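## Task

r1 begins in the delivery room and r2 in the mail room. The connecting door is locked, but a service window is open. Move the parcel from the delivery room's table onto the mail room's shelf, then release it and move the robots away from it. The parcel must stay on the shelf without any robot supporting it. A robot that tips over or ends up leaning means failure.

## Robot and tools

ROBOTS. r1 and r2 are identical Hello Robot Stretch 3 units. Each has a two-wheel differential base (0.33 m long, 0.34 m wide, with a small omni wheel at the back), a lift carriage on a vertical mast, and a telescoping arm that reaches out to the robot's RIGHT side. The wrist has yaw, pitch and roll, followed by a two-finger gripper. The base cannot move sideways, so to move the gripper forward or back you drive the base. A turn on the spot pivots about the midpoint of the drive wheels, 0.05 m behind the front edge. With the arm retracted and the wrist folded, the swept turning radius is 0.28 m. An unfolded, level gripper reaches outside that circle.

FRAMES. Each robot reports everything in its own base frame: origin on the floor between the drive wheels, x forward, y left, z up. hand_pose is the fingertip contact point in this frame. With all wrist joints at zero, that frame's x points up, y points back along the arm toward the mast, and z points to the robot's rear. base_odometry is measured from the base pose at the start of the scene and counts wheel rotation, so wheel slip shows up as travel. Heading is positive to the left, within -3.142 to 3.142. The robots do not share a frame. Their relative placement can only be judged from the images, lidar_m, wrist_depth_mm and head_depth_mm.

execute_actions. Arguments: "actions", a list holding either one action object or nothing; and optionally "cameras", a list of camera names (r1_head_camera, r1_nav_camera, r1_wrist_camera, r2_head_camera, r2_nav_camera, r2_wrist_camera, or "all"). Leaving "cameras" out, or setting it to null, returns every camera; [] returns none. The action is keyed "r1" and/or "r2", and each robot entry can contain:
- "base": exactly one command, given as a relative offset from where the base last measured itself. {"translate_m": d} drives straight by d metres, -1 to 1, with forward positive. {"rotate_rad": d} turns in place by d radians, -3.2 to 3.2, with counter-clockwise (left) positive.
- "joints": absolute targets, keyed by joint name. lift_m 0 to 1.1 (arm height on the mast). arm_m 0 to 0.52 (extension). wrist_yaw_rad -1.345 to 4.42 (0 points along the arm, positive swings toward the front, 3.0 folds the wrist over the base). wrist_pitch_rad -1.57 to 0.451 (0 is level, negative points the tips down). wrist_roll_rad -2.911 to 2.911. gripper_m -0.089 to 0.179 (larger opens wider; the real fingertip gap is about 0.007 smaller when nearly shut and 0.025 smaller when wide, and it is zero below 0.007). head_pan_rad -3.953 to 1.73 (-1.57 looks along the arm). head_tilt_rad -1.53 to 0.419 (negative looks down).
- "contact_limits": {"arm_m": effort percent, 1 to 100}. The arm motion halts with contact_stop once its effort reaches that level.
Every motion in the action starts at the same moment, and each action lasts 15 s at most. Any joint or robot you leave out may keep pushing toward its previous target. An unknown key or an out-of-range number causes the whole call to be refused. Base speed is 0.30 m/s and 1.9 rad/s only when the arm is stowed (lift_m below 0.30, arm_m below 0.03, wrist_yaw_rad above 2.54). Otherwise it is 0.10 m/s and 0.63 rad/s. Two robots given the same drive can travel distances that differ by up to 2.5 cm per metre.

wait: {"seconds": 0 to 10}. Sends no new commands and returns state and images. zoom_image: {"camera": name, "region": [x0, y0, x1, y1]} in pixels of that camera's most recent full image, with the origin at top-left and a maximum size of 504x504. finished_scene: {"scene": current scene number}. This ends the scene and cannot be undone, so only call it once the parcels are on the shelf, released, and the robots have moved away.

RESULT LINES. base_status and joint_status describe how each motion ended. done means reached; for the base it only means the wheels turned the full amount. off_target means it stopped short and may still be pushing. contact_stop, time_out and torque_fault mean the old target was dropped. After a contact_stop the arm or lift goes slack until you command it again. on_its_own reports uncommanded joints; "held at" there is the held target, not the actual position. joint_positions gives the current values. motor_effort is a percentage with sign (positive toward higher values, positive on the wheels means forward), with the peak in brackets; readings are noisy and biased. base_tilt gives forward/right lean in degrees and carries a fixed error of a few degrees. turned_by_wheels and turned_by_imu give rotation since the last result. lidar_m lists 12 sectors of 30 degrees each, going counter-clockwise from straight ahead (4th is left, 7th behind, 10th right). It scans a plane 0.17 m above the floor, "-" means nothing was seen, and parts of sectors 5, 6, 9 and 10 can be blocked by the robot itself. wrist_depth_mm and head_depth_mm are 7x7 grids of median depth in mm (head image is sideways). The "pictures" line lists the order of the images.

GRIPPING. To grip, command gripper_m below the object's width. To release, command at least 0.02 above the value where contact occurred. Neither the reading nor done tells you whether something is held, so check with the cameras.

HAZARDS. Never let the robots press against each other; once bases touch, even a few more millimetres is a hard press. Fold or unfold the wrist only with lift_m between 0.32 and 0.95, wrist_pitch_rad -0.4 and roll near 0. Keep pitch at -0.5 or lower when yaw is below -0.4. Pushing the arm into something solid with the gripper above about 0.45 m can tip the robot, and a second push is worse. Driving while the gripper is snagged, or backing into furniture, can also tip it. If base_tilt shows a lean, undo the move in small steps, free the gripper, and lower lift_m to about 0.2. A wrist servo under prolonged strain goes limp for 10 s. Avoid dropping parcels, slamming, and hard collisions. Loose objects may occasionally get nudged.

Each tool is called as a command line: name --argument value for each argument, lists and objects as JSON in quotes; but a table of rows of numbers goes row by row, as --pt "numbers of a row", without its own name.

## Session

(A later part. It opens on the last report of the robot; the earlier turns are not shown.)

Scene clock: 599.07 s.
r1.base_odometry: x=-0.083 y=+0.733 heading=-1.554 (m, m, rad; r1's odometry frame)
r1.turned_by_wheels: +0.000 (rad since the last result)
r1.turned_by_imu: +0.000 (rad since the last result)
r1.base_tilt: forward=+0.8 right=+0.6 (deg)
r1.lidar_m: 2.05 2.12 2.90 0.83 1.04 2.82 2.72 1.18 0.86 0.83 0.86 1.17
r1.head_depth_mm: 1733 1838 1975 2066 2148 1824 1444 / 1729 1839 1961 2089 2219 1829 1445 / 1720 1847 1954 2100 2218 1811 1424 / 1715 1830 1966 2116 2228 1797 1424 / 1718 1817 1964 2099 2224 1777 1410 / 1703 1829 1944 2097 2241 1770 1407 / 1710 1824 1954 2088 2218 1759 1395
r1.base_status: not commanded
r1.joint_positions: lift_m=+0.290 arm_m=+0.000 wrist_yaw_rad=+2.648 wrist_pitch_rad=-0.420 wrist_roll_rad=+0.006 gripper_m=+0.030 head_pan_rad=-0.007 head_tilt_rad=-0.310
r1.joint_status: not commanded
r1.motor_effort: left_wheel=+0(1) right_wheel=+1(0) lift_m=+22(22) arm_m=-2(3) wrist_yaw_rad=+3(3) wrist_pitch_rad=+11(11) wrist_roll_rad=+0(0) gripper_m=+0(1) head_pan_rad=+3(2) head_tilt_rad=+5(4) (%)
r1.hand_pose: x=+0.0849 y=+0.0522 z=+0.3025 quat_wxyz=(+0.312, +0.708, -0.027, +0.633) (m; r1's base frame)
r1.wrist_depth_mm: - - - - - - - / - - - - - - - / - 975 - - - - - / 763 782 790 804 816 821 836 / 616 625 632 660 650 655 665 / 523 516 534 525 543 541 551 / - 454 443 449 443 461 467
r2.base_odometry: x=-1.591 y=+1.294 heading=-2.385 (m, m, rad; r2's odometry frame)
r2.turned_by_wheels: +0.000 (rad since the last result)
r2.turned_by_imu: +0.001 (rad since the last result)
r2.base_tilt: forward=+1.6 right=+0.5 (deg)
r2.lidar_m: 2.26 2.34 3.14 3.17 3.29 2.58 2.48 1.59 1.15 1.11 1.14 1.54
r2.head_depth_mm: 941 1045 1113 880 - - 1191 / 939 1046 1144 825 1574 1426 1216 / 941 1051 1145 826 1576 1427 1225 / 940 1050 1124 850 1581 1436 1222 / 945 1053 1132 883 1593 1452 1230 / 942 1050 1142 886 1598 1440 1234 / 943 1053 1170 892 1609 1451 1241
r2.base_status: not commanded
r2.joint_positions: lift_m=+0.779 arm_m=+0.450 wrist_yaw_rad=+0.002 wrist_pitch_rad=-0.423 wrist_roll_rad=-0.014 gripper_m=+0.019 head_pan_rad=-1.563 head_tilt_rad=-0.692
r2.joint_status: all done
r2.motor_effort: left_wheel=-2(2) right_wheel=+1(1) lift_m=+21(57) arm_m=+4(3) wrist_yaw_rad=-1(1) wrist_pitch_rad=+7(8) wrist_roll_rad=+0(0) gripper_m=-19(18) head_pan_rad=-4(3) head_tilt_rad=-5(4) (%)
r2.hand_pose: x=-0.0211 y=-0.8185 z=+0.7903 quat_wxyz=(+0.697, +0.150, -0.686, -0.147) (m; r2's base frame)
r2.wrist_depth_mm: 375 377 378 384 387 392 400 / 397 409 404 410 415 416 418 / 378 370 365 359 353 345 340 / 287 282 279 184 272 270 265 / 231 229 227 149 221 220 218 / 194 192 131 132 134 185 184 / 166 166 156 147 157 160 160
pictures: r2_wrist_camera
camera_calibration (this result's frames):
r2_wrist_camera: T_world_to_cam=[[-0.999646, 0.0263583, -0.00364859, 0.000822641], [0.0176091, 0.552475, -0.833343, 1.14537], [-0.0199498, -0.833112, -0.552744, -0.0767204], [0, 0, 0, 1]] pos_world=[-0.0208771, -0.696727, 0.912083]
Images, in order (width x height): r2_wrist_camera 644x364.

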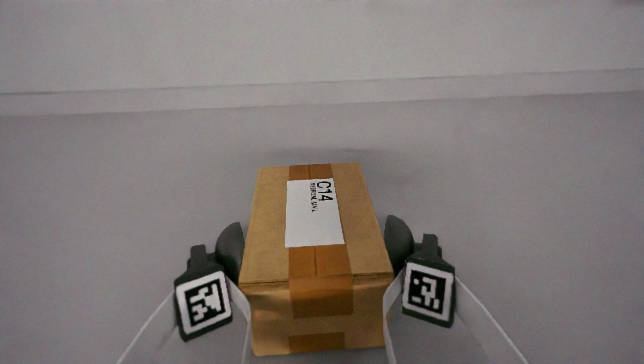

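The parcel is resting on the shelf (depths match the at-rest reference). Releasing now.

execute_actions --actions '[{"r2": {"joints": {"gripper_m": 0.125}}}]' --cameras '["r2_wrist_camera"]'

Scene clock: 602.17 s.
r1.base_odometry: x=-0.083 y=+0.733 heading=-1.554 (m, m, rad; r1's odometry frame)
r1.turned_by_wheels: +0.000 (rad since the last result)
r1.turned_by_imu: +0.000 (rad since the last result)
r1.base_tilt: forward=+0.9 right=+0.8 (deg)
r1.lidar_m: 2.05 2.13 2.90 0.83 1.04 2.82 2.72 1.18 0.86 0.83 0.86 1.17
r1.head_depth_mm: 1739 1840 1984 2075 2135 1808 1434 / 1726 1843 1962 2126 2207 1804 1427 / 1729 1834 1968 2099 2250 1795 1417 / 1718 1823 1954 2114 2228 1776 1414 / 1712 1840 1966 2116 2210 1779 1410 / 1709 1814 1950 2108 2221 1774 1412 / 1715 1825 1931 2088 2220 1762 1395
r1.base_status: not commanded
r1.joint_positions: lift_m=+0.290 arm_m=+0.000 wrist_yaw_rad=+2.648 wrist_pitch_rad=-0.420 wrist_roll_rad=+0.006 gripper_m=+0.030 head_pan_rad=-0.007 head_tilt_rad=-0.310
r1.joint_status: not commanded
r1.motor_effort: left_wheel=+0(0) right_wheel=+1(1) lift_m=+22(22) arm_m=-2(2) wrist_yaw_rad=+3(2) wrist_pitch_rad=+11(12) wrist_roll_rad=+0(0) gripper_m=+0(1) head_pan_rad=+3(2) head_tilt_rad=+5(4) (%)
r1.hand_pose: x=+0.0849 y=+0.0522 z=+0.3025 quat_wxyz=(+0.312, +0.708, -0.027, +0.633) (m; r1's base frame)
r1.wrist_depth_mm: - - - - - - - / - - - - - - - / - 966 - - - - - / 765 775 788 810 813 837 850 / 616 628 636 670 657 664 661 / 525 518 535 528 542 542 547 / - 457 443 451 445 461 463
r2.base_odometry: x=-1.591 y=+1.294 heading=-2.385 (m, m, rad; r2's odometry frame)
r2.turned_by_wheels: +0.000 (rad since the last result)
r2.turned_by_imu: +0.000 (rad since the last result)
r2.base_tilt: forward=+1.5 right=+0.6 (deg)
r2.lidar_m: 2.27 2.33 3.15 3.18 3.32 2.59 2.48 1.59 1.15 1.11 1.14 1.55
r2.head_depth_mm: 935 1046 1122 878 - - 1191 / 939 1047 1134 823 1574 1412 1217 / 942 1048 1142 827 1585 1429 1219 / 939 1053 1129 850 1588 1444 1219 / 940 1054 1128 881 1598 1443 1221 / 941 1054 1141 888 1601 1441 1229 / 945 1054 1169 894 1606 1453 1233
r2.base_status: not commanded
r2.joint_positions: lift_m=+0.779 arm_m=+0.450 wrist_yaw_rad=+0.002 wrist_pitch_rad=-0.422 wrist_roll_rad=-0.014 gripper_m=+0.125 head_pan_rad=-1.563 head_tilt_rad=-0.692
r2.joint_status: all done
r2.motor_effort: left_wheel=-2(2) right_wheel=+1(1) lift_m=+21(21) arm_m=+3(4) wrist_yaw_rad=-1(1) wrist_pitch_rad=+7(7) wrist_roll_rad=+0(0) gripper_m=-1(80) head_pan_rad=-3(3) head_tilt_rad=-5(3) (%)
r2.hand_pose: x=-0.0211 y=-0.8185 z=+0.7904 quat_wxyz=(+0.697, +0.150, -0.686, -0.147) (m; r2's base frame)
r2.wrist_depth_mm: 373 375 379 384 387 390 396 / 403 406 404 413 417 418 421 / 378 372 366 360 354 348 342 / 288 283 280 185 272 268 267 / 232 230 219 150 222 224 219 / 194 199 179 132 176 190 185 / 172 161 160 147 157 157 160
pictures: r2_wrist_camera
camera_calibration (this result's frames):
r2_wrist_camera: T_world_to_cam=[[-0.999646, 0.0263555, -0.0036658, 0.000836789], [0.0176088, 0.551928, -0.833706, 1.14538], [-0.0199495, -0.833475, -0.552197, -0.0774379], [0, 0, 0, 1]] pos_world=[-0.0208771, -0.69673, 0.91215]
Images, in order (width x height): r2_wrist_camera 644x364.

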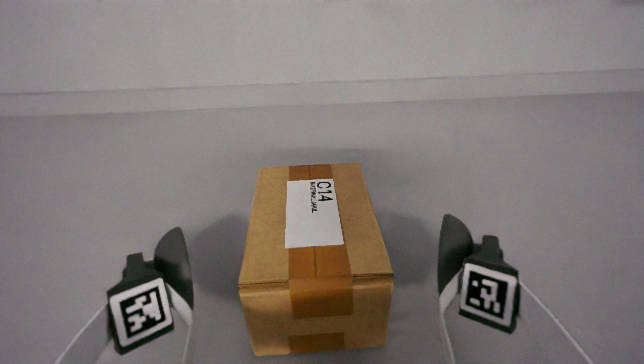

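execute_actions --actions '[{"r2": {"joints": {"arm_m": 0.0}}}]' --cameras '["r2_head_camera", "r2_wrist_camera"]'

Scene clock: 610.77 s.
r1.base_odometry: x=-0.083 y=+0.733 heading=-1.554 (m, m, rad; r1's odometry frame)
r1.turned_by_wheels: +0.000 (rad since the last result)
r1.turned_by_imu: +0.000 (rad since the last result)
r1.base_tilt: forward=+0.9 right=+0.6 (deg)
r1.lidar_m: 2.05 2.13 2.90 0.83 1.04 2.83 2.72 1.18 0.86 0.83 0.86 1.17
r1.head_depth_mm: 1725 1826 1967 2073 2133 1826 1438 / 1725 1829 1953 2132 2226 1809 1441 / 1729 1840 1949 2124 2222 1780 1420 / 1728 1809 1958 2101 2210 1787 1417 / 1718 1846 1945 2083 2230 1771 1404 / 1719 1827 1950 2085 2212 1767 1405 / 1714 1826 1931 2102 2218 1758 1400
r1.base_status: not commanded
r1.joint_positions: lift_m=+0.290 arm_m=+0.000 wrist_yaw_rad=+2.648 wrist_pitch_rad=-0.420 wrist_roll_rad=+0.006 gripper_m=+0.030 head_pan_rad=-0.007 head_tilt_rad=-0.310
r1.joint_status: not commanded
r1.motor_effort: left_wheel=+0(0) right_wheel=+0(0) lift_m=+22(22) arm_m=-3(3) wrist_yaw_rad=+4(3) wrist_pitch_rad=+12(12) wrist_roll_rad=+0(0) gripper_m=+0(0) head_pan_rad=+3(2) head_tilt_rad=+6(5) (%)
r1.hand_pose: x=+0.0849 y=+0.0522 z=+0.3025 quat_wxyz=(+0.312, +0.708, -0.027, +0.633) (m; r1's base frame)
r1.wrist_depth_mm: - - - - - - - / - - - - - - - / - 966 - - - - - / 767 784 771 808 823 849 861 / 614 627 626 665 648 651 667 / 522 521 529 518 546 539 546 / - 456 445 454 442 465 463
r2.base_odometry: x=-1.591 y=+1.294 heading=-2.385 (m, m, rad; r2's odometry frame)
r2.turned_by_wheels: +0.000 (rad since the last result)
r2.turned_by_imu: +0.001 (rad since the last result)
r2.base_tilt: forward=+1.7 right=+0.6 (deg)
r2.lidar_m: 2.27 2.35 3.14 3.17 3.31 2.58 2.49 1.59 1.15 1.11 1.14 1.55
r2.head_depth_mm: 936 1050 1118 862 1575 1420 1260 / 939 1044 1123 866 1587 1426 1279 / 940 1049 1123 874 1583 1497 - / 940 1051 1129 880 1586 1479 1228 / 943 1053 1132 885 1593 1441 1229 / 943 1055 1137 888 1608 1443 1233 / 946 1056 1169 892 1609 1455 1235
r2.base_status: not commanded
r2.joint_positions: lift_m=+0.779 arm_m=+0.000 wrist_yaw_rad=+0.002 wrist_pitch_rad=-0.421 wrist_roll_rad=-0.014 gripper_m=+0.125 head_pan_rad=-1.563 head_tilt_rad=-0.692
r2.joint_status: all done
r2.motor_effort: left_wheel=-2(2) right_wheel=+2(2) lift_m=+21(21) arm_m=-4(4) wrist_yaw_rad=-1(0) wrist_pitch_rad=+6(7) wrist_roll_rad=+0(0) gripper_m=+0(0) head_pan_rad=-3(4) head_tilt_rad=-5(4) (%)
r2.hand_pose: x=-0.0212 y=-0.3693 z=+0.7906 quat_wxyz=(+0.697, +0.150, -0.686, -0.146) (m; r2's base frame)
r2.wrist_depth_mm: 794 793 771 789 794 821 836 / 836 550 527 518 514 502 491 / 442 434 438 443 969 983 - / - - - - - - - / - - - - - - - / - - - - - - - / - - 994 - 995 985 981
pictures: r2_head_camera (sideways: a quarter turn clockwise sets it upright), r2_wrist_camera
camera_calibration (this result's frames):
r2_head_camera: T_world_to_cam=[[0.00498392, 0.591011, -0.806648, 1.06726], [0.999065, 0.0317081, 0.0294045, -0.0406474], [0.0429557, -0.80604, -0.5903, 0.723847], [0, 0, 0, 1]] pos_world=[0.00419689, -0.046026, 1.28939]
r2_wrist_camera: T_world_to_cam=[[-0.999645, 0.0264016, -0.0036934, -0.0109742], [0.0176375, 0.551103, -0.834251, 0.897744], [-0.0199901, -0.83402, -0.551372, 0.296255], [0, 0, 0, 1]] pos_world=[-0.0208821, -0.247377, 0.912251]
Images, in order (width x height): r2_head_camera 896x504, r2_wrist_camera 644x364.

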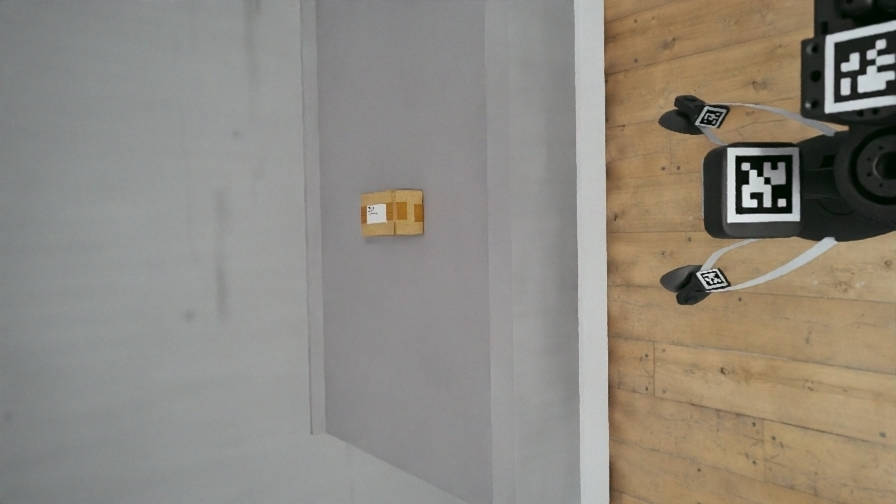

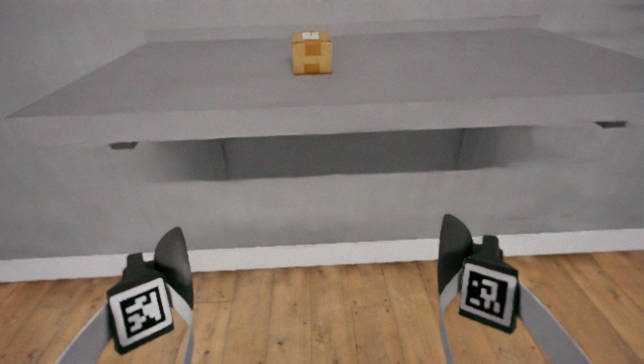

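The parcel sits in the middle of the shelf, and r2's gripper is fully retracted and clear of it. Ending scene 1.

finished_scene --scene 1

The scene is finished: the task was done.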